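# Pull out the tray of the unbanded slide box

## Task

Open the slide box that has no band by pushing or pulling its inner tray so that several centimetres of tray stick out past the sleeve, and leave it there with the robot not holding it. If less sticks out, more protrusion earns more. The banded slide box must end up roughly where it began with its tray still closed, otherwise the task fails.

## Robot and tools

Robot: two arms, left_arm and right_arm, each a six-joint arm with a two-finger parallel gripper and a wrist camera. Bases in the scene frame: left_arm at (-0.028, +0.322, 0) m, quat_wxyz (+0.998, 0, 0, -0.063); right_arm at (+0.015, -0.262, 0) m, quat_wxyz (+0.995, 0, 0, +0.099). Mounting plates and the metal frame behind the arms are fixed obstacles.

Scene frame: origin on the table top between the arms, +z up, +x out over the table, left_arm on the +y side. The names left and right do not refer to image sides. Each gripper has its own axes: fingers point along its +z, and they open and close along its y.

Command rows. Every motion uses one row of 14 numbers, each in [-1, 1], always covering both arms: dx, dy, dz, rx, ry, rz, opening for left_arm, then the same seven for right_arm. The first six are an offset, not a pose: a displacement of that gripper from its measured pose at the start of the action, expressed in the gripper's own axes. Scale: 1.0 equals 0.6 m for dx, dy, dz and 180 degrees for the rotation; rx, ry, rz form a single rotation vector. Opening is absolute, not an offset: +1 fully open (0.094 m), -1 closed. An arm that should not move gets zeros for its six offsets plus the opening it should keep.

execute_actions(actions): a list of up to 15 actions; each action is a table of up to 15 rows, one row per 1/30 s control step. A table shorter than 15 rows repeats its last row for the remaining steps. All rows of an action are offsets from that action's start pose, not from the prior row. The first action of a call starts from the latest pose reported in a result. An empty list just returns state and images.

move(target, speed, blocking): target is one 14-number row as above, offsets from the pose in the most recent result showing one. Each gripper follows a straight path there; both paths finish together, lasting 0.5 to 10 s (cut off at 10 s). speed is the top path speed in m/s, 0.002 to 0.5, default 0.25; turning is capped at twice that in rad/s. Openings are sent at the start. Paths ignore obstacles and the other arm; grippers lag, drift and may overshoot speed when the arm is nearly straight. Faster motion and targets further past a contact press harder. blocking=false returns after 0.5 s while motion continues; then use wait or stop before any other motion command.

wait(seconds): 0 to 10; the arms keep their last command; returns early if a running move ends. stop(): brakes a running move (needs stopping distance; fingers keep moving). zoom_image(camera, region): camera is cam_high, cam_low, cam_left_wrist or cam_right_wrist; region [x0, y0, x1, y1] in pixels, origin top-left, at most 504 by 504. read_manual(section="licences") returns licence text only. finished_scene(scene) ends scene 1 or 2 irreversibly and reports success; answering without a tool call ends everything.

Controller behaviour: each step the commanded pose is clipped to within 70 mm and 16 degrees of the measured pose, so long offsets need several actions; after an action the arm continues only to its last clipped pose. Position wins over orientation when both cannot be met. Arms tend to finish a centimetre or more low, and repeated zero offsets can let them sag; to hold an arm, send the correction back to its desired pose in the first call of a reply and zeros afterwards, aiming higher if it still sits low. Elbows stop just short of straight. Joint ranges (rad): waist -2.880 to 2.880, shoulder 0.000 to 3.142, elbow 0.000 to 3.019, wrist pitch -1.693 to 1.571, wrist yaw -1.571 to 1.571, wrist roll -2.094 to 2.094.

Results: a state line per arm with end_effector_position (m; the point between finger pads, ~1 cm behind the tips) and end_effector_quat_wxyz in the scene frame; printed positions can be off, more at long reach. Hand target lines show where the controller is currently driving each gripper. grip_measured is the finger opening on the command scale (the last Joint positions number is the opening in metres); readings may be off by ~1 mm. To grasp, command about 0.03 below grip_measured (less for a lighter hold). Joint torques are raw drive outputs, noisy and offset. A move line reports how it ended (done, off_target, moving, held, fault), limits hit (paced = pose clipped; held = a safety check blocked steps, after which the arm may surge) and each gripper's distance to target. Pose unreachable means the clearance check altered that arm's command. Too close, FAULT, MOTOR HOT (from 85 °C) and OVER-TEMPERATURE FAULT (100 °C, the arm goes limp and falls) are warnings to heed.

Cameras: cam_high and cam_low fixed, cam_left_wrist and cam_right_wrist on the hands, all 504x504; calibration is given per camera and may differ slightly.

Avoid: knocking anything off the table, disturbing or opening the banded box, arms colliding or pressing each other, slams, drops and very hard pushes. Occasional external tugs or pushes can happen. The simulation keeps running while you compose replies; the robot holds its last command. The tray must stay out on its own before calling finished_scene.

Each tool is called after ">>>" by a JSON object that holds its "method" and its "body", one argument or row to a line.

## Session

>>> {"method": "execute_actions", "body": {
  "actions": []
}}

Scene clock: 0.00 s.
left_arm: end_effector_position=(+0.2705, +0.5772, +0.3391) grip_measured=+1.000 end_effector_quat_wxyz=(+0.045, -0.183, +0.867, +0.461) | right_arm: end_effector_position=(+0.5122, -0.8052, +0.2241) grip_measured=+1.000 end_effector_quat_wxyz=(+0.639, +0.634, +0.137, -0.413)
Joint positions: left_arm=[ 0.479  1.147  1.156 -1.246 -0.922  0.104  0.094] | right_arm=[-0.802  2.239  1.593  1.235  1.281  0.213  0.094]
Joint velocities: left_arm=[ 0.005 -0.005 -0.002 -0.012  0.022 -0.051  0.   ] | right_arm=[-0.015 -0.015  0.002 -0.017  0.022  0.022  0.   ]
Joint torques (N m, as the arm reports them, + toward a larger angle): no reading
Motor temperatures (°C, as the motors report them): left_arm=[23 24 23 21 24 23] | right_arm=[24 23 21 20 20 24]
Hand target (left_arm): +0.275, +0.579, +0.347; +0.053, -0.187, +0.865, +0.462
Hand target (right_arm): +0.515, -0.807, +0.227; +0.642, +0.634, +0.132, -0.411

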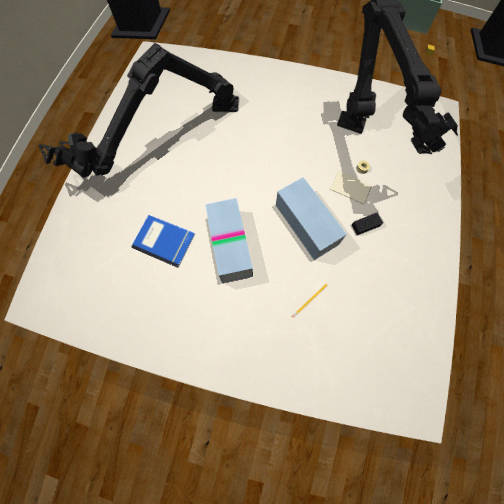

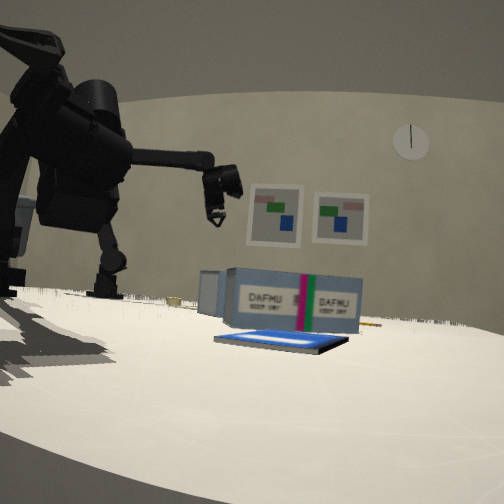

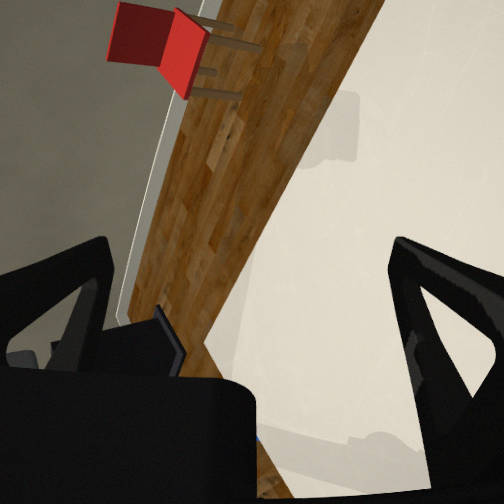

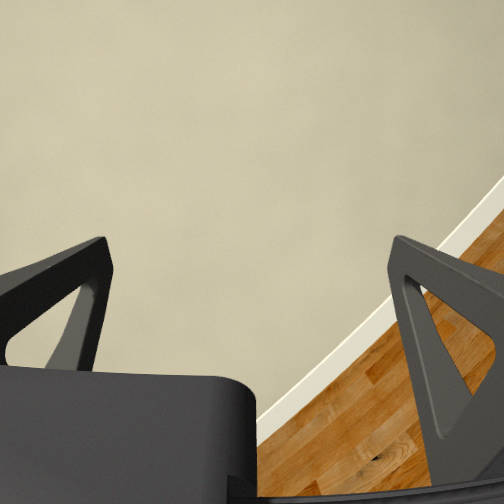

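>>> {"method": "zoom_image", "body": {
  "camera": "cam_high",
  "region": [180, 150, 400, 300]
}}

>>> {"method": "zoom_image", "body": {
  "camera": "cam_low",
  "region": [160, 240, 400, 360]
}}

Region (180, 150, 400, 300) of cam_high's 504x504 image, scaled by 2.291, with more detail than that image has; it fills the top 344 rows of this view, and the rest is white.

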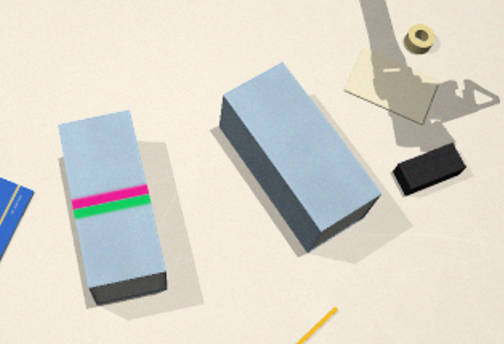

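Region (160, 240, 400, 360) of cam_low's 504x504 image, scaled by 2.100, with more detail than that image has.

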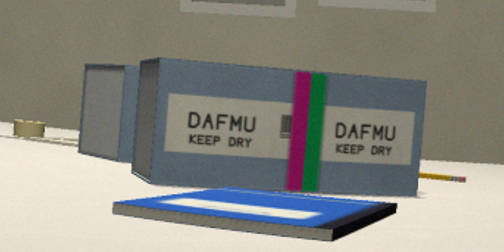

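>>> {"method": "move", "body": {
  "target": [-0.2033,-0.6817,-0.3537,0.3075,0.030,0.122,-1,-0.3327,-0.058,-0.4133,-0.3287,0.4183,-0.3341,-1],
  "speed": 0.3
}}

Scene clock: 5.13 s.
left_arm: end_effector_position=(+0.5352, +0.2415, +0.1628) grip_measured=-0.989 end_effector_quat_wxyz=(-0.016, -0.009, +1.000, +0.005) | right_arm: end_effector_position=(+0.4334, -0.4987, +0.2663) grip_measured=-0.985 end_effector_quat_wxyz=(+0.353, +0.245, +0.897, -0.104)
Joint positions: left_arm=[-0.016  1.875  1.71  -1.438 -0.005 -0.161  0.001] | right_arm=[-0.7    1.166  1.009 -0.662  0.034  0.017  0.001]
Joint velocities: left_arm=[ 0.005  0.005  0.002  0.007 -0.007  0.022  0.   ] | right_arm=[ 0.005  0.005 -0.022 -0.002  0.037 -0.037 -0.001]
Joint torques (N m, as the arm reports them, + toward a larger angle): left_arm=[ -0.59 -15.37  14.5    0.96  -0.1    0.26] | right_arm=[ 0.48 -9.17 13.47  0.7  -0.11 -0.21]
Motor temperatures (°C, as the motors report them): left_arm=[23 24 26 21 24 23] | right_arm=[24 24 23 20 20 24]
Hand target (left_arm): +0.553, +0.232, +0.171; +0.006, +0.003, +1.000, +0.000
Hand target (right_arm): +0.442, -0.499, +0.293; +0.370, +0.232, +0.893, -0.108
Off the commanded pose (left_arm): 0.020 m, 2 deg.
Off the commanded pose (right_arm): 0.038 m, 2 deg.
move: off_target (left_arm, right_arm)
camera_calibration (this result's frames):
cam_left_wrist: T_world_to_cam=[[0.0201263, -0.999521, -0.023515, 0.235847], [-0.784662, -0.0303669, 0.61918, 0.328208], [-0.619598, 0.00598952, -0.784897, 0.584054], [0, 0, 0, 1]] pos_world=[0.614664, 0.242203, 0.260748]
cam_right_wrist: T_world_to_cam=[[-0.518005, -0.855369, 0.00379134, -0.198299], [-0.847883, 0.512876, -0.134362, 0.66063], [0.112985, -0.0728148, -0.990925, 0.300275], [0, 0, 0, 1]] pos_world=[0.42349, -0.486575, 0.387066]

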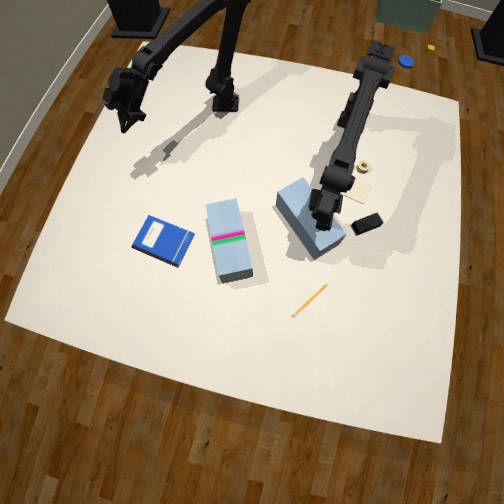

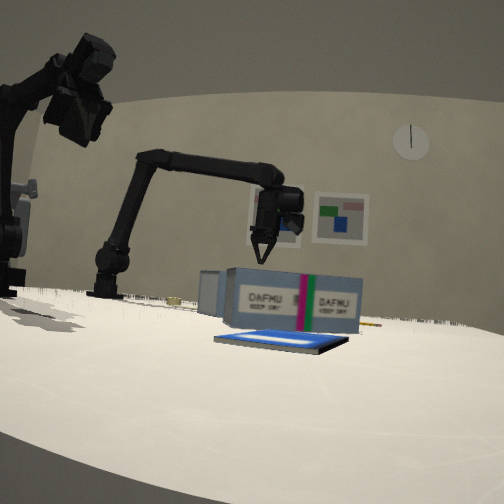

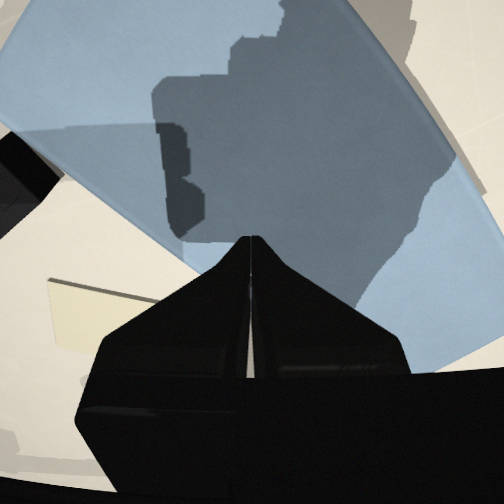

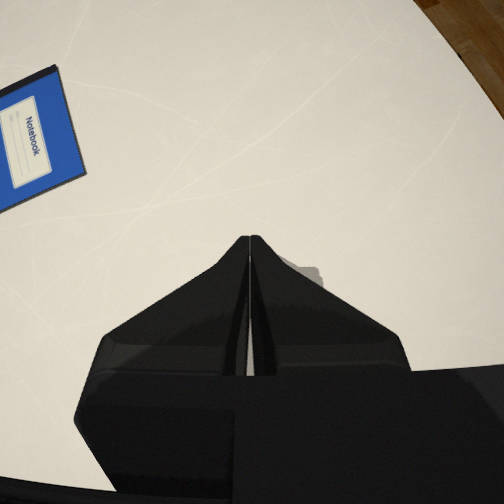

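>>> {"method": "move", "body": {
  "target": [-0.05,-0.033,0.015,0,0,0,-1,0.503,0.596,-0.332,-0.3691,-0.1525,-0.2167,-1],
  "speed": 0.3
}}

Scene clock: 8.20 s.
left_arm: end_effector_position=(+0.5544, +0.2338, +0.1498) grip_measured=-0.989 end_effector_quat_wxyz=(-0.017, -0.010, +1.000, +0.005) | right_arm: end_effector_position=(+0.3134, -0.0125, +0.1960) grip_measured=-0.985 end_effector_quat_wxyz=(+0.556, -0.306, +0.738, +0.229)
Joint positions: left_arm=[-0.024  1.938  1.769 -1.438 -0.005 -0.171  0.001] | right_arm=[ 0.438  0.862  0.317  0.262 -0.141 -0.043  0.001]
Joint velocities: left_arm=[-0.005  0.005 -0.017  0.012 -0.037 -0.007  0.   ] | right_arm=[-0.005 -0.005 -0.007 -0.002 -0.007 -0.081 -0.001]
Joint torques (N m, as the arm reports them, + toward a larger angle): left_arm=[ -1.27 -15.35  14.5   -0.34  -0.15  -0.01] | right_arm=[ 0.   -2.59  8.29  2.62  0.07 -0.2 ]
Motor temperatures (°C, as the motors report them): left_arm=[23 25 27 21 24 23] | right_arm=[24 24 23 20 20 24]
Hand target (left_arm): +0.565, +0.223, +0.152; -0.015, -0.009, +1.000, +0.005
Hand target (right_arm): +0.314, -0.012, +0.197; +0.565, -0.310, +0.731, +0.225
Off the commanded pose (left_arm): 0.016 m, 0 deg.
Off the commanded pose (right_arm): 0.006 m, 1 deg.
move: off_target (left_arm)
camera_calibration (this result's frames):
cam_left_wrist: T_world_to_cam=[[0.0219567, -0.999462, -0.0243589, 0.226515], [-0.782789, -0.0323426, 0.621446, 0.350205], [-0.621899, 0.00542301, -0.783079, 0.586936], [0, 0, 0, 1]] pos_world=[0.634178, 0.234537, 0.247502]
cam_right_wrist: T_world_to_cam=[[0.704945, -0.709202, -0.00923364, -0.223147], [-0.558629, -0.547161, -0.623336, 0.291987], [0.437019, 0.444576, -0.781899, 0.143536], [0, 0, 0, 1]] pos_world=[0.257691, -0.0623055, 0.292176]

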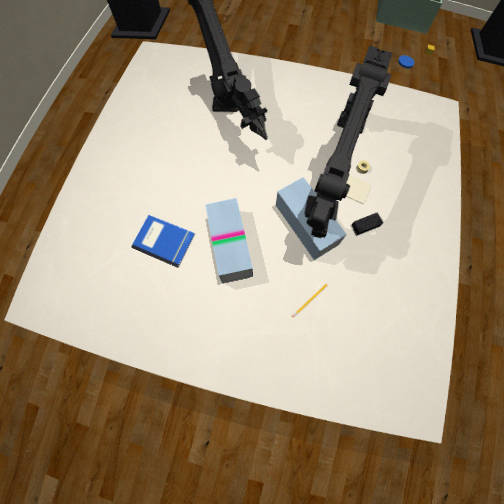

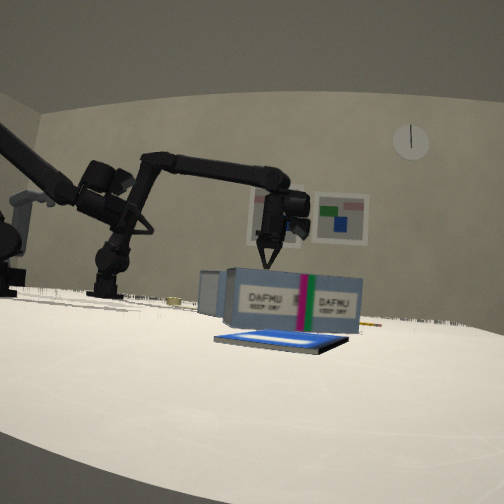

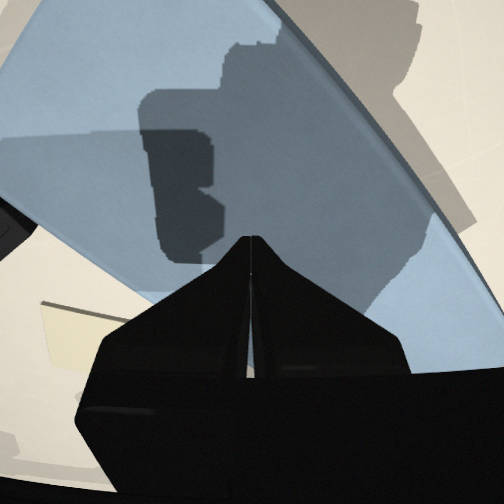

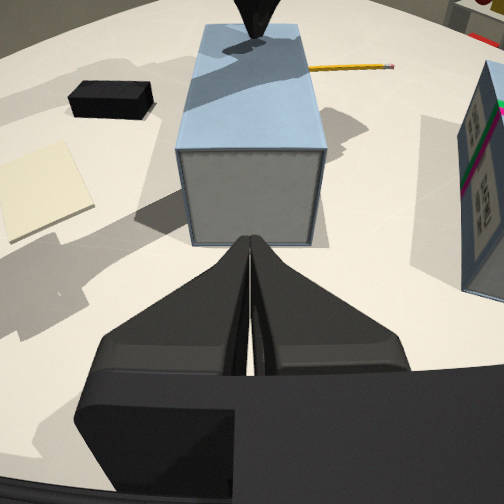

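>>> {"method": "move", "body": {
  "target": [0,0,0.04,0,0,0,-1,0.195,0.003,0.158,0,-0.005,0,-1],
  "speed": 0.12
}}

Scene clock: 10.40 s.
left_arm: end_effector_position=(+0.5533, +0.2340, +0.1363) grip_measured=-0.989 end_effector_quat_wxyz=(-0.014, -0.010, +1.000, +0.005) | right_arm: end_effector_position=(+0.3478, +0.0239, +0.0490) grip_measured=-0.985 end_effector_quat_wxyz=(+0.548, -0.310, +0.744, +0.222)
Joint positions: left_arm=[-0.024  1.938  1.734 -1.396 -0.005 -0.171  0.001] | right_arm=[ 0.472  1.69   0.304  1.079 -0.105 -0.043  0.001]
Joint velocities: left_arm=[ 0.015 -0.005  0.002 -0.002 -0.022 -0.081 -0.   ] | right_arm=[ 0.005 -0.024 -0.007 -0.012  0.022 -0.037  0.   ]
Joint torques (N m, as the arm reports them, + toward a larger angle): left_arm=[  0.17 -16.45   9.01   1.09  -0.19   0.11] | right_arm=[ 0.48 -8.64  4.76  2.66  0.08  0.06]
Motor temperatures (°C, as the motors report them): left_arm=[23 25 28 21 24 23] | right_arm=[24 24 23 20 20 24]
Hand target (left_arm): +0.554, +0.234, +0.126; -0.017, -0.010, +1.000, +0.005
Hand target (right_arm): +0.354, +0.032, +0.059; +0.562, -0.304, +0.734, +0.231
Off the commanded pose (left_arm): 0.010 m, 0 deg.
Off the commanded pose (right_arm): 0.012 m, 2 deg.
move: off_target (right_arm)
camera_calibration (this result's frames):
cam_left_wrist: T_world_to_cam=[[0.0220918, -0.999483, -0.0233779, 0.226177], [-0.786293, -0.031812, 0.617034, 0.360143], [-0.617459, 0.00475053, -0.786589, 0.573842], [0, 0, 0, 1]] pos_world=[0.632505, 0.234791, 0.234444]
cam_right_wrist: T_world_to_cam=[[0.704627, -0.709575, -0.00184948, -0.223189], [-0.566428, -0.560904, -0.603777, 0.241628], [0.427388, 0.426485, -0.797151, 0.00193841], [0, 0, 0, 1]] pos_world=[0.293301, -0.023666, 0.147022]

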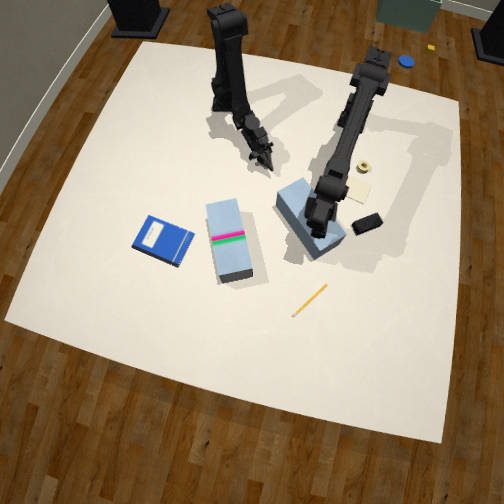

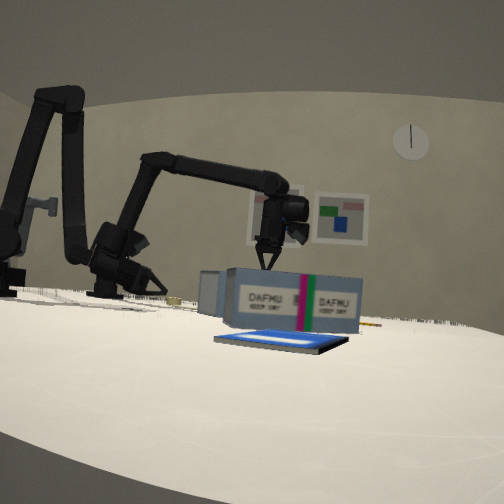

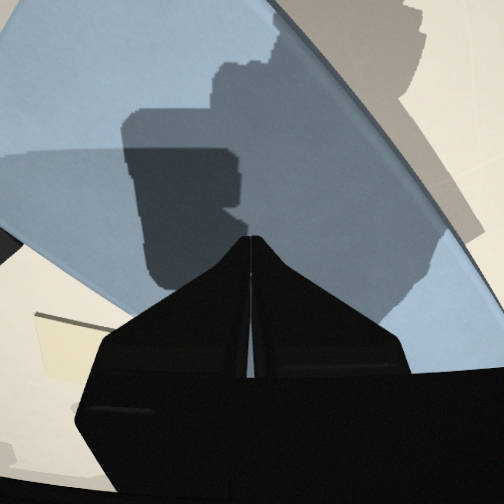

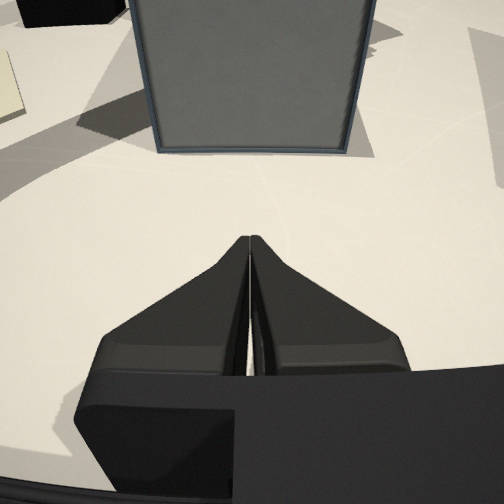

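>>> {"method": "move", "body": {
  "target": [0,0,0.04,0,0,0,-1,-0.055,0,0.1225,0,-0.012,0,-1],
  "speed": 0.06
}}

Scene clock: 12.17 s.
left_arm: end_effector_position=(+0.5533, +0.2340, +0.1301) grip_measured=-0.989 end_effector_quat_wxyz=(-0.007, -0.010, +1.000, +0.004) | right_arm: end_effector_position=(+0.4000, +0.0734, +0.0643) grip_measured=-0.985 end_effector_quat_wxyz=(+0.568, -0.307, +0.729, +0.225)
Joint positions: left_arm=[-0.024  1.932  1.708 -1.363 -0.005 -0.171  0.001] | right_arm=[ 0.492  1.752  0.49   1.006 -0.083 -0.043  0.001]
Joint velocities: left_arm=[ 0.005  0.005  0.012 -0.002 -0.022  0.022 -0.001] | right_arm=[-0.015  0.015  0.002  0.007  0.007  0.007  0.   ]
Joint torques (N m, as the arm reports them, + toward a larger angle): left_arm=[  0.39 -16.15   8.44   1.31  -0.19   0.12] | right_arm=[ 0.47 -9.8   5.99  1.09  0.09  0.04]
Motor temperatures (°C, as the motors report them): left_arm=[23 25 28 21 24 23] | right_arm=[24 24 23 20 20 24]
Hand target (left_arm): +0.552, +0.234, +0.113; -0.014, -0.010, +1.000, +0.005
Hand target (right_arm): +0.404, +0.081, +0.060; +0.562, -0.306, +0.734, +0.228
Off the commanded pose (left_arm): 0.018 m, 1 deg.
Off the commanded pose (right_arm): 0.010 m, 1 deg.
move: off_target (left_arm)
camera_calibration (this result's frames):
cam_left_wrist: T_world_to_cam=[[0.0224011, -0.999529, -0.0209549, 0.225555], [-0.794828, -0.0305195, 0.606067, 0.369824], [-0.606422, 0.00307896, -0.795137, 0.564358], [0, 0, 0, 1]] pos_world=[0.631133, 0.234998, 0.22933]
cam_right_wrist: T_world_to_cam=[[0.703458, -0.710677, 0.00926052, -0.225011], [-0.540791, -0.543662, -0.641854, 0.299069], [0.461186, 0.446509, -0.766771, -0.0462231], [0, 0, 0, 1]] pos_world=[0.341337, 0.0233211, 0.1586]

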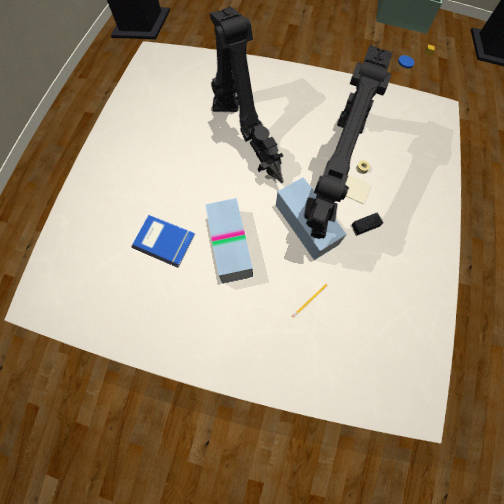

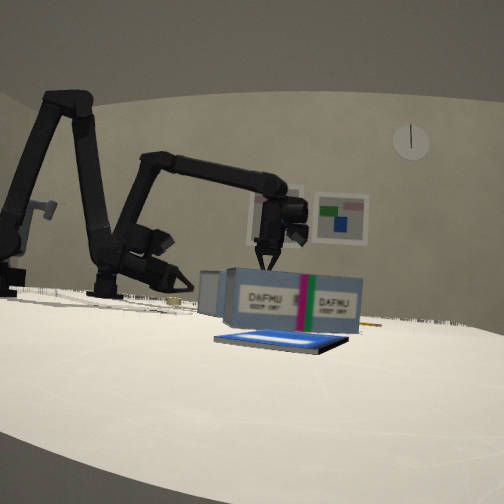

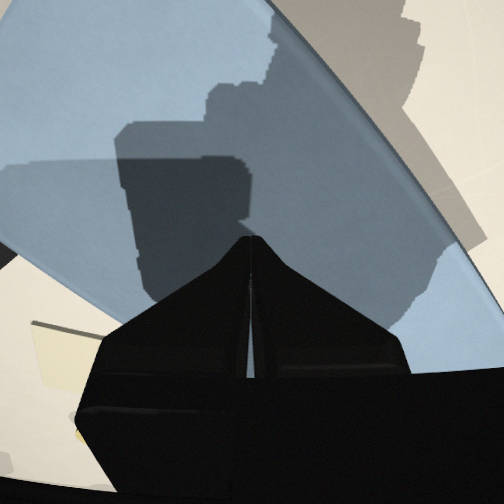

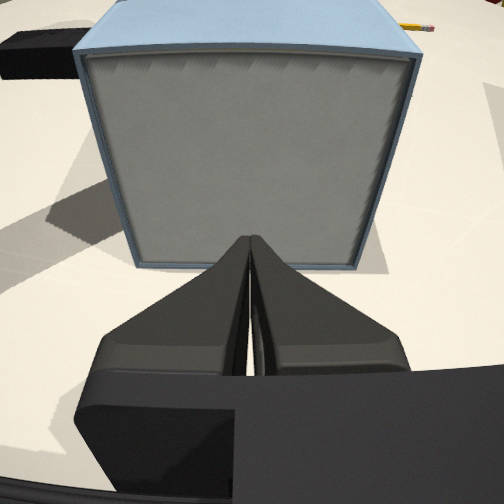

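>>> {"method": "move", "body": {
  "target": [0,0,0.06,0,0,0,-1,0.01,0.005,0.035,0,0,0,-1],
  "speed": 0.04
}}

Scene clock: 13.43 s.
left_arm: end_effector_position=(+0.5528, +0.2340, +0.1292) grip_measured=-0.989 end_effector_quat_wxyz=(+0.010, -0.010, +1.000, +0.001) | right_arm: end_effector_position=(+0.4055, +0.0799, +0.0509) grip_measured=-0.985 end_effector_quat_wxyz=(+0.562, -0.309, +0.735, +0.221)
Joint positions: left_arm=[-0.024  1.909  1.671 -1.313 -0.005 -0.171  0.001] | right_arm=[ 0.498  1.799  0.517  1.006 -0.073 -0.043  0.001]
Joint velocities: left_arm=[-0.015 -0.015  0.007 -0.002 -0.022  0.007 -0.001] | right_arm=[-0.015  0.005 -0.007  0.012  0.022 -0.022 -0.001]
Joint torques (N m, as the arm reports them, + toward a larger angle): left_arm=[  0.44 -14.14   7.79   1.93  -0.17   0.12] | right_arm=[  0.55 -10.34   5.96   2.2    0.09  -0.03]
Motor temperatures (°C, as the motors report them): left_arm=[23 26 28 21 24 23] | right_arm=[24 24 23 20 20 24]
Hand target (left_arm): +0.551, +0.235, +0.095; -0.008, -0.010, +1.000, +0.004
Hand target (right_arm): +0.411, +0.089, +0.054; +0.568, -0.307, +0.729, +0.225
Off the commanded pose (left_arm): 0.035 m, 2 deg.
Off the commanded pose (right_arm): 0.011 m, 1 deg.
move: off_target (left_arm, right_arm)
camera_calibration (this result's frames):
cam_left_wrist: T_world_to_cam=[[0.0230178, -0.999623, -0.0149788, 0.224526], [-0.81516, -0.0274401, 0.578586, 0.384061], [-0.578778, -0.00110765, -0.815484, 0.551708], [0, 0, 0, 1]] pos_world=[0.627219, 0.235591, 0.23106]
cam_right_wrist: T_world_to_cam=[[0.70138, -0.712716, 0.0101276, -0.223162], [-0.550778, -0.550927, -0.626995, 0.300925], [0.452449, 0.434183, -0.778958, -0.0568148], [0, 0, 0, 1]] pos_world=[0.34797, 0.0314047, 0.146682]

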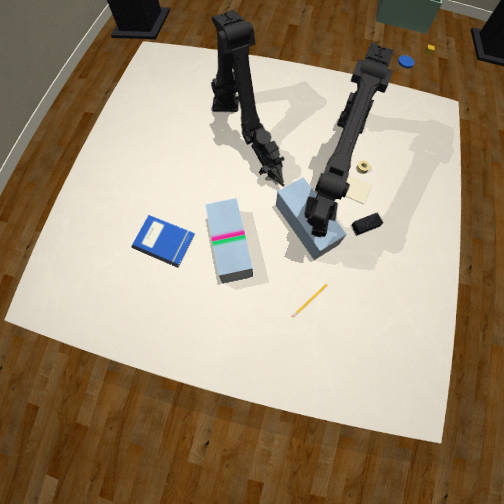

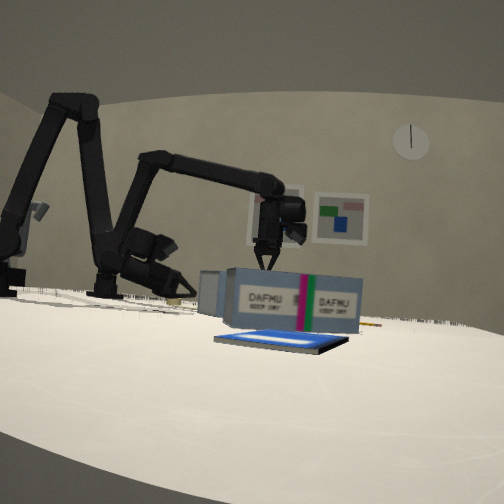

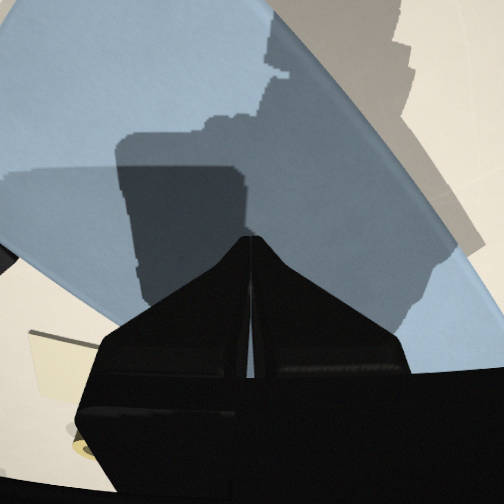

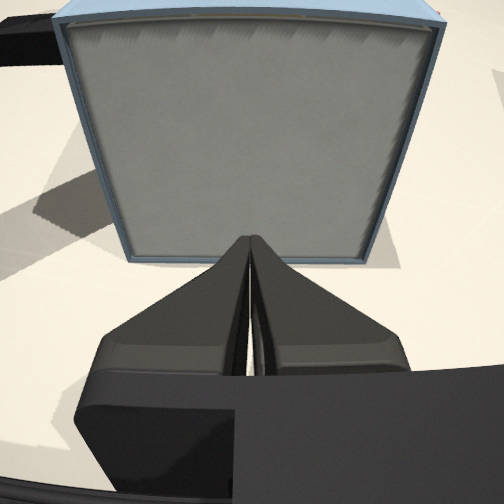

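>>> {"method": "move", "body": {
  "target": [0.002,0,0.062,0,0.011,0,-1,-0.033,0.004,0.097,0,-0.004,0,-1],
  "speed": 0.04
}}

Scene clock: 15.33 s.
left_arm: end_effector_position=(+0.5595, +0.2335, +0.1301) grip_measured=-0.989 end_effector_quat_wxyz=(+0.025, -0.011, +1.000, -0.002) | right_arm: end_effector_position=(+0.4385, +0.1106, +0.0586) grip_measured=-0.985 end_effector_quat_wxyz=(+0.569, -0.306, +0.731, +0.219)
Joint positions: left_arm=[-0.024  1.906  1.668 -1.282 -0.005 -0.171  0.001] | right_arm=[ 0.507  1.839  0.639  0.941 -0.057 -0.043  0.001]
Joint velocities: left_arm=[-0.005 -0.024 -0.007 -0.007  0.022 -0.081  0.001] | right_arm=[-0.015 -0.015  0.017 -0.017  0.007 -0.007  0.   ]
Joint torques (N m, as the arm reports them, + toward a larger angle): left_arm=[  0.32 -13.72   7.72   0.96   0.06   0.12] | right_arm=[  0.84 -10.97   8.17   0.9    0.06  -0.01]
Motor temperatures (°C, as the motors report them): left_arm=[23 26 28 21 24 23] | right_arm=[24 24 23 20 20 24]
Hand target (left_arm): +0.551, +0.234, +0.093; -0.007, -0.010, +1.000, +0.000
Hand target (right_arm): +0.446, +0.125, +0.055; +0.566, -0.307, +0.732, +0.223
Off the commanded pose (left_arm): 0.039 m, 4 deg.
Off the commanded pose (right_arm): 0.017 m, 1 deg.
move: off_target (left_arm, right_arm)
camera_calibration (this result's frames):
cam_left_wrist: T_world_to_cam=[[0.0241801, -0.999658, -0.00995336, 0.222605], [-0.832676, -0.0256488, 0.553167, 0.401685], [-0.553233, -0.0050877, -0.833011, 0.545166], [0, 0, 0, 1]] pos_world=[0.630694, 0.235605, 0.234146]
cam_right_wrist: T_world_to_cam=[[0.696411, -0.717472, 0.0156744, -0.222164], [-0.544529, -0.542519, -0.639658, 0.337835], [0.46744, 0.43693, -0.7685, -0.0865773], [0, 0, 0, 1]] pos_world=[0.379148, 0.0617133, 0.153046]

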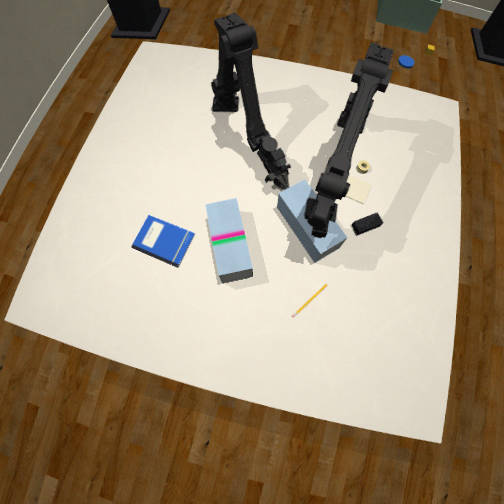

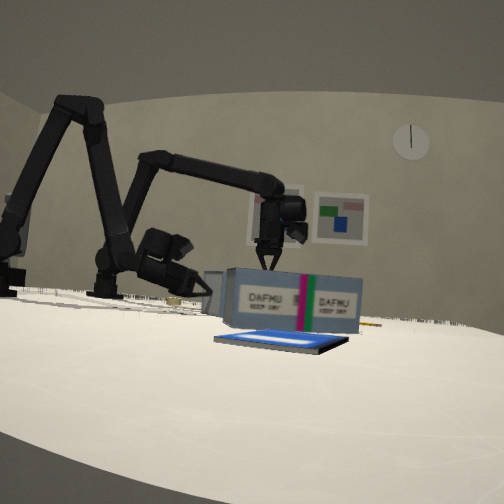

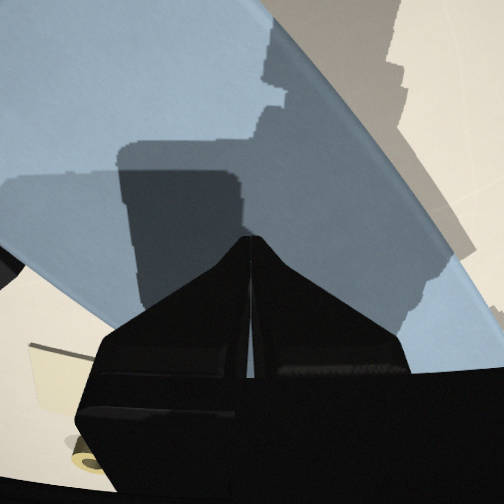

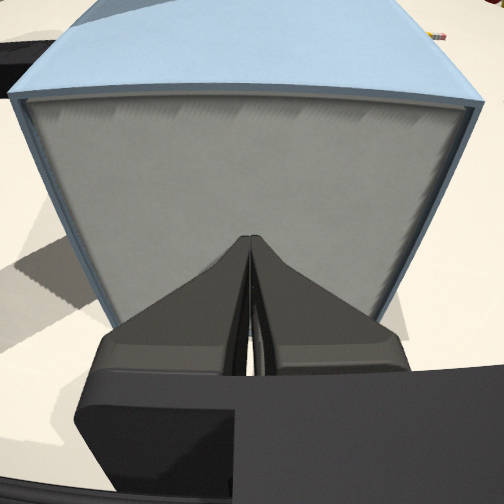

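>>> {"method": "execute_actions", "body": {
  "actions": [
    [[0.02,-0.01,0.07,0,0.017,0,-1,0,0,0,0,0,0,-1],[0.02,-0.01,0.075,0,0.017,0,-1,0,0,0,0,0,0,-1],[0.025,-0.015,0.08,0,0.017,0,-1,0,0,0,0,0,0,-1],[0.025,-0.02,0.085,0,0.017,0,-1,0,0,0,0,0,0,-1],[0.03,-0.025,0.09,0,0.017,0,-1,0,0,0,0,0,0,-1],[0.03,-0.03,0.095,0,0.017,0,-1,0,0,0,0,0,0,-1],[0.035,-0.035,0.1,0,0.017,0,-1,0,0,0,0,0,0,-1]],
    [[0.035,-0.035,0.1,0,0.017,0,-1,-0.003,0.003,0.02,0,0,0,-1],[0.035,-0.035,0.1,0,0.017,0,-1,-0.004,0.004,0.025,0,0,0,-1],[0.035,-0.035,0.1,0,0.017,0,-1,-0.005,0.005,0.03,0,0,0,-1],[0.035,-0.035,0.1,0,0.017,0,-1,-0.006,0.006,0.035,0,0,0,-1],[0.035,-0.035,0.1,0,0.017,0,-1,-0.007,0.007,0.04,0,0,0,-1],[0.035,-0.035,0.1,0,0.017,0,-1,-0.008,0.008,0.045,0,0,0,-1]],
    [[0.035,-0.035,0.1,0,0.017,0,-1,-0.008,0.006,0.045,0,0,0,-1]]
  ]
}}

Scene clock: 17.20 s.
left_arm: end_effector_position=(+0.5735, +0.2354, +0.1299) grip_measured=-0.989 end_effector_quat_wxyz=(+0.112, -0.041, +0.993, -0.005) | right_arm: end_effector_position=(+0.4505, +0.1199, +0.0588) grip_measured=-0.985 end_effector_quat_wxyz=(+0.571, -0.301, +0.734, +0.211)
Joint positions: left_arm=[-0.025  1.838  1.55  -1.062 -0.032 -0.23   0.001] | right_arm=[ 0.514  1.857  0.683  0.914 -0.031 -0.043  0.001]
Joint velocities: left_arm=[-0.005 -0.005  0.002 -0.017  0.007 -0.022 -0.001] | right_arm=[-0.015 -0.015 -0.007  0.002 -0.022  0.066  0.   ]
Joint torques (N m, as the arm reports them, + toward a larger angle): left_arm=[ -3.09 -11.69   6.27   1.03   0.48  -0.01] | right_arm=[  0.84 -11.38   8.94   0.92   0.    -0.03]
Motor temperatures (°C, as the motors report them): left_arm=[23 26 27 21 24 23] | right_arm=[24 24 24 20 20 24]
Hand target (left_arm): +0.550, +0.214, +0.071; +0.054, -0.031, +0.998, -0.005
Hand target (right_arm): +0.460, +0.136, +0.057; +0.570, -0.304, +0.732, +0.215
Off the commanded pose (left_arm): 0.070 m, 7 deg.
Off the commanded pose (right_arm): 0.020 m, 1 deg.
camera_calibration (this result's frames):
cam_left_wrist: T_world_to_cam=[[0.085319, -0.996331, 0.00665974, 0.186165], [-0.912539, -0.0754567, 0.401969, 0.490604], [-0.399992, -0.0403729, -0.915629, 0.483924], [0, 0, 0, 1]] pos_world=[0.625378, 0.242039, 0.244648]
cam_right_wrist: T_world_to_cam=[[0.682898, -0.730175, 0.0222435, -0.21663], [-0.552524, -0.536189, -0.638137, 0.352345], [0.477878, 0.423492, -0.769602, -0.0990657], [0, 0, 0, 1]] pos_world=[0.389956, 0.0726991, 0.153422]

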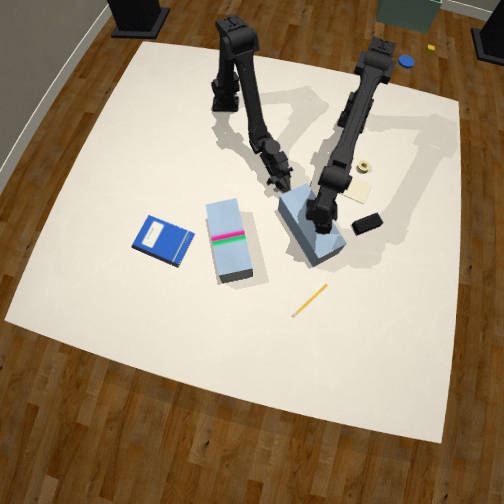

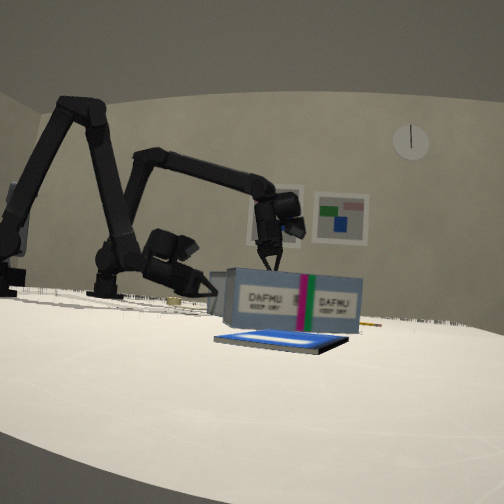

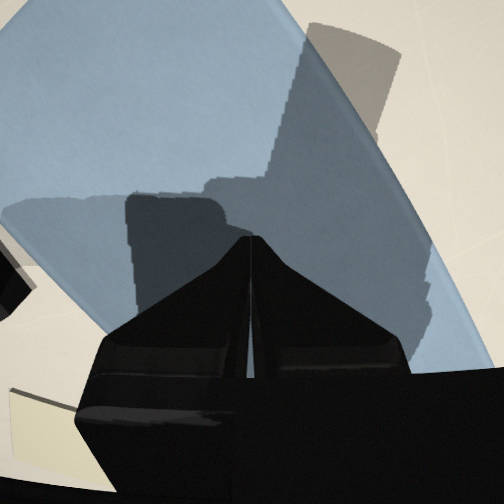

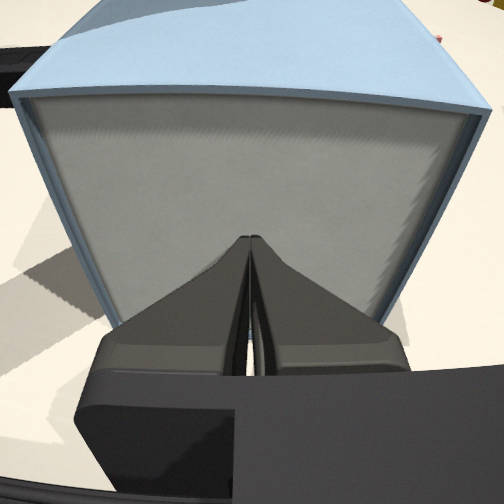

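>>> {"method": "zoom_image", "body": {
  "camera": "cam_high",
  "region": [260, 160, 380, 280]
}}

Region (260, 160, 380, 280) of cam_high's 504x504 image, scaled by 4.200, with more detail than that image has.

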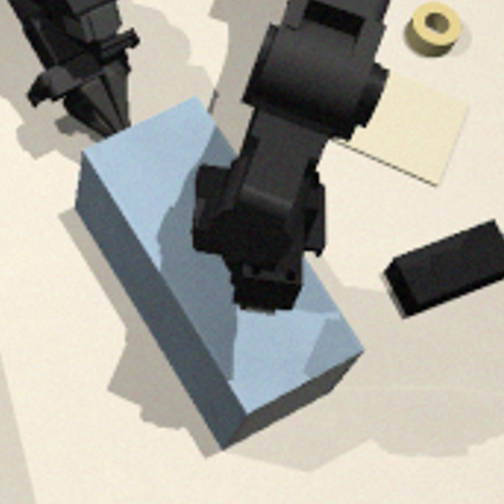

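>>> {"method": "move", "body": {
  "target": [-0.023,-0.018,-0.025,-0.0055,0.127,0.026,-1,0,0,-0.005,0,0,0,-1],
  "speed": 0.2
}}

Scene clock: 19.87 s.
left_arm: end_effector_position=(+0.5726, +0.2255, +0.1453) grip_measured=-0.989 end_effector_quat_wxyz=(-0.091, -0.005, +0.996, -0.000) | right_arm: end_effector_position=(+0.4503, +0.1196, +0.0585) grip_measured=-0.985 end_effector_quat_wxyz=(+0.571, -0.301, +0.734, +0.211)
Joint positions: left_arm=[-0.024  2.101  2.007 -1.657  0.029 -0.157  0.001] | right_arm=[ 0.514  1.857  0.682  0.914 -0.031 -0.043  0.001]
Joint velocities: left_arm=[ 0.015 -0.005  0.007 -0.002 -0.022  0.022  0.001] | right_arm=[-0.005  0.005 -0.002  0.002 -0.022 -0.022 -0.001]
Joint torques (N m, as the arm reports them, + toward a larger angle): left_arm=[  0.62 -17.4   14.2   -0.54  -0.07   0.25] | right_arm=[ -0.13 -14.45   4.23   1.84  -0.02  -0.05]
Motor temperatures (°C, as the motors report them): left_arm=[23 26 28 21 24 23] | right_arm=[24 24 24 20 20 24]
Hand target (left_arm): +0.584, +0.226, +0.147; -0.087, -0.000, +0.996, -0.003
Hand target (right_arm): +0.448, +0.118, +0.059; +0.571, -0.301, +0.734, +0.211
Off the commanded pose (left_arm): 0.012 m, 1 deg.
Off the commanded pose (right_arm): 0.003 m, 0 deg.
move: off_target (left_arm)
camera_calibration (this result's frames):
cam_left_wrist: T_world_to_cam=[[0.009006, -0.999861, -0.0140141, 0.22372], [-0.683136, -0.0163864, 0.730107, 0.290525], [-0.730236, 0.00299816, -0.683189, 0.642864], [0, 0, 0, 1]] pos_world=[0.665895, 0.226522, 0.230218]
cam_right_wrist: T_world_to_cam=[[0.68291, -0.730164, 0.0222129, -0.216616], [-0.552893, -0.536507, -0.63755, 0.352083], [0.477434, 0.423108, -0.770089, -0.0988144], [0, 0, 0, 1]] pos_world=[0.389771, 0.0725389, 0.153186]

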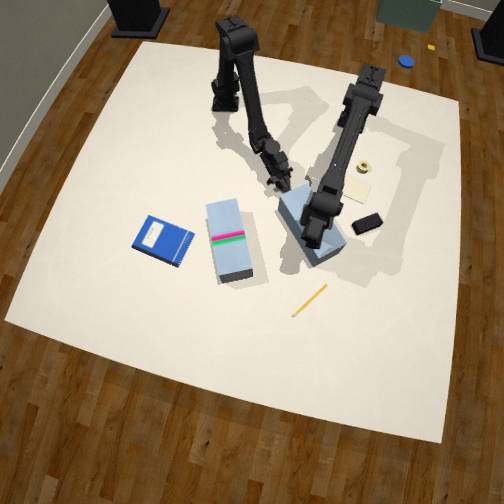

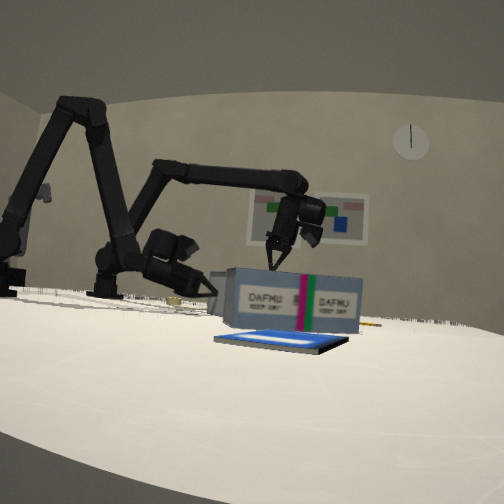

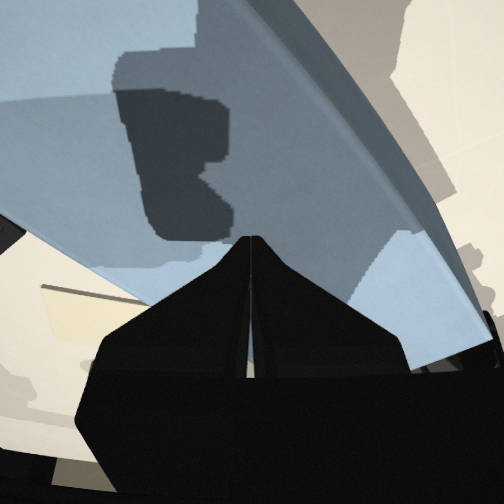

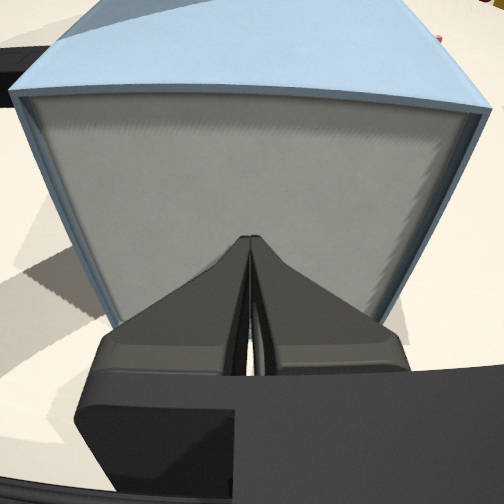

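>>> {"method": "move", "body": {
  "target": [0,-0.01,0.125,0,0.025,0,-1,0,0,0,0,0,0,-1],
  "speed": 0.06
}}

Scene clock: 21.50 s.
left_arm: end_effector_position=(+0.5668, +0.2253, +0.1294) grip_measured=-0.989 end_effector_quat_wxyz=(-0.086, -0.005, +0.996, -0.004) | right_arm: end_effector_position=(+0.4503, +0.1196, +0.0585) grip_measured=-0.985 end_effector_quat_wxyz=(+0.571, -0.301, +0.734, +0.211)
Joint positions: left_arm=[-0.024  2.081  1.933 -1.592  0.035 -0.156  0.001] | right_arm=[ 0.514  1.857  0.682  0.914 -0.031 -0.043  0.001]
Joint velocities: left_arm=[-0.005 -0.005 -0.002 -0.002 -0.007 -0.081 -0.   ] | right_arm=[ 0.005 -0.015 -0.012  0.007 -0.051  0.022 -0.   ]
Joint torques (N m, as the arm reports them, + toward a larger angle): left_arm=[ -0.5  -14.19   6.19   1.18   0.15   0.05] | right_arm=[ -0.05 -13.92   4.85   1.72  -0.01  -0.06]
Motor temperatures (°C, as the motors report them): left_arm=[23 26 28 21 24 23] | right_arm=[24 24 24 20 20 24]
Hand target (left_arm): +0.556, +0.220, +0.074; -0.130, -0.005, +0.992, -0.001
Hand target (right_arm): +0.450, +0.120, +0.059; +0.571, -0.301, +0.734, +0.211
Off the commanded pose (left_arm): 0.059 m, 5 deg.
Off the commanded pose (right_arm): 0.000 m, 0 deg.
move: off_target (left_arm)
camera_calibration (this result's frames):
cam_left_wrist: T_world_to_cam=[[0.00978709, -0.999932, -0.00631759, 0.221945], [-0.690152, -0.0113266, 0.723576, 0.301847], [-0.723598, -0.00272161, -0.690216, 0.626177], [0, 0, 0, 1]] pos_world=[0.659249, 0.227053, 0.21519]
cam_right_wrist: T_world_to_cam=[[0.68291, -0.730164, 0.0222129, -0.216616], [-0.552893, -0.536507, -0.63755, 0.352083], [0.477434, 0.423108, -0.770089, -0.0988144], [0, 0, 0, 1]] pos_world=[0.389771, 0.0725389, 0.153186]

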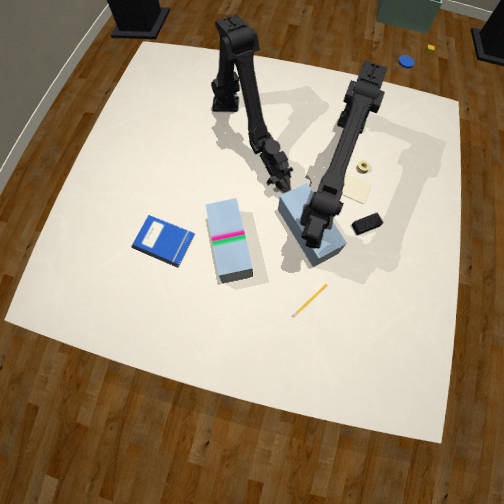

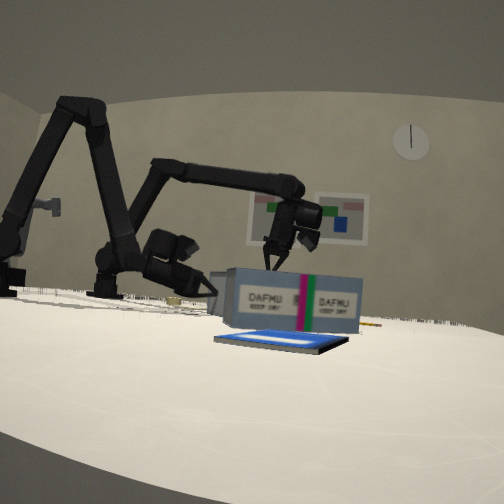

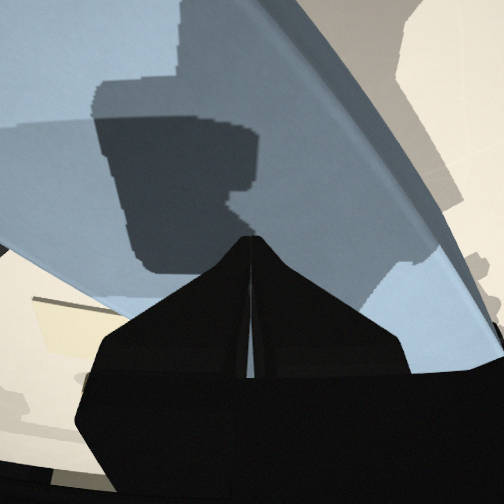

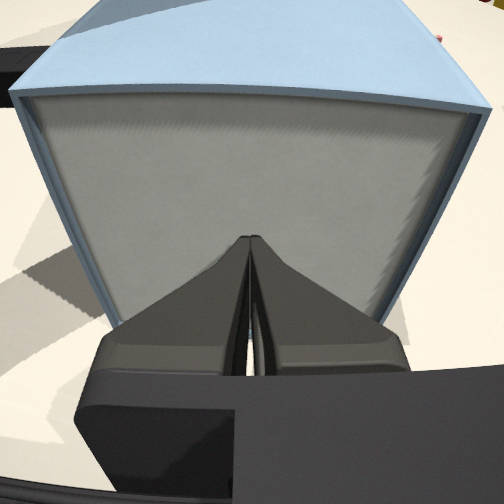

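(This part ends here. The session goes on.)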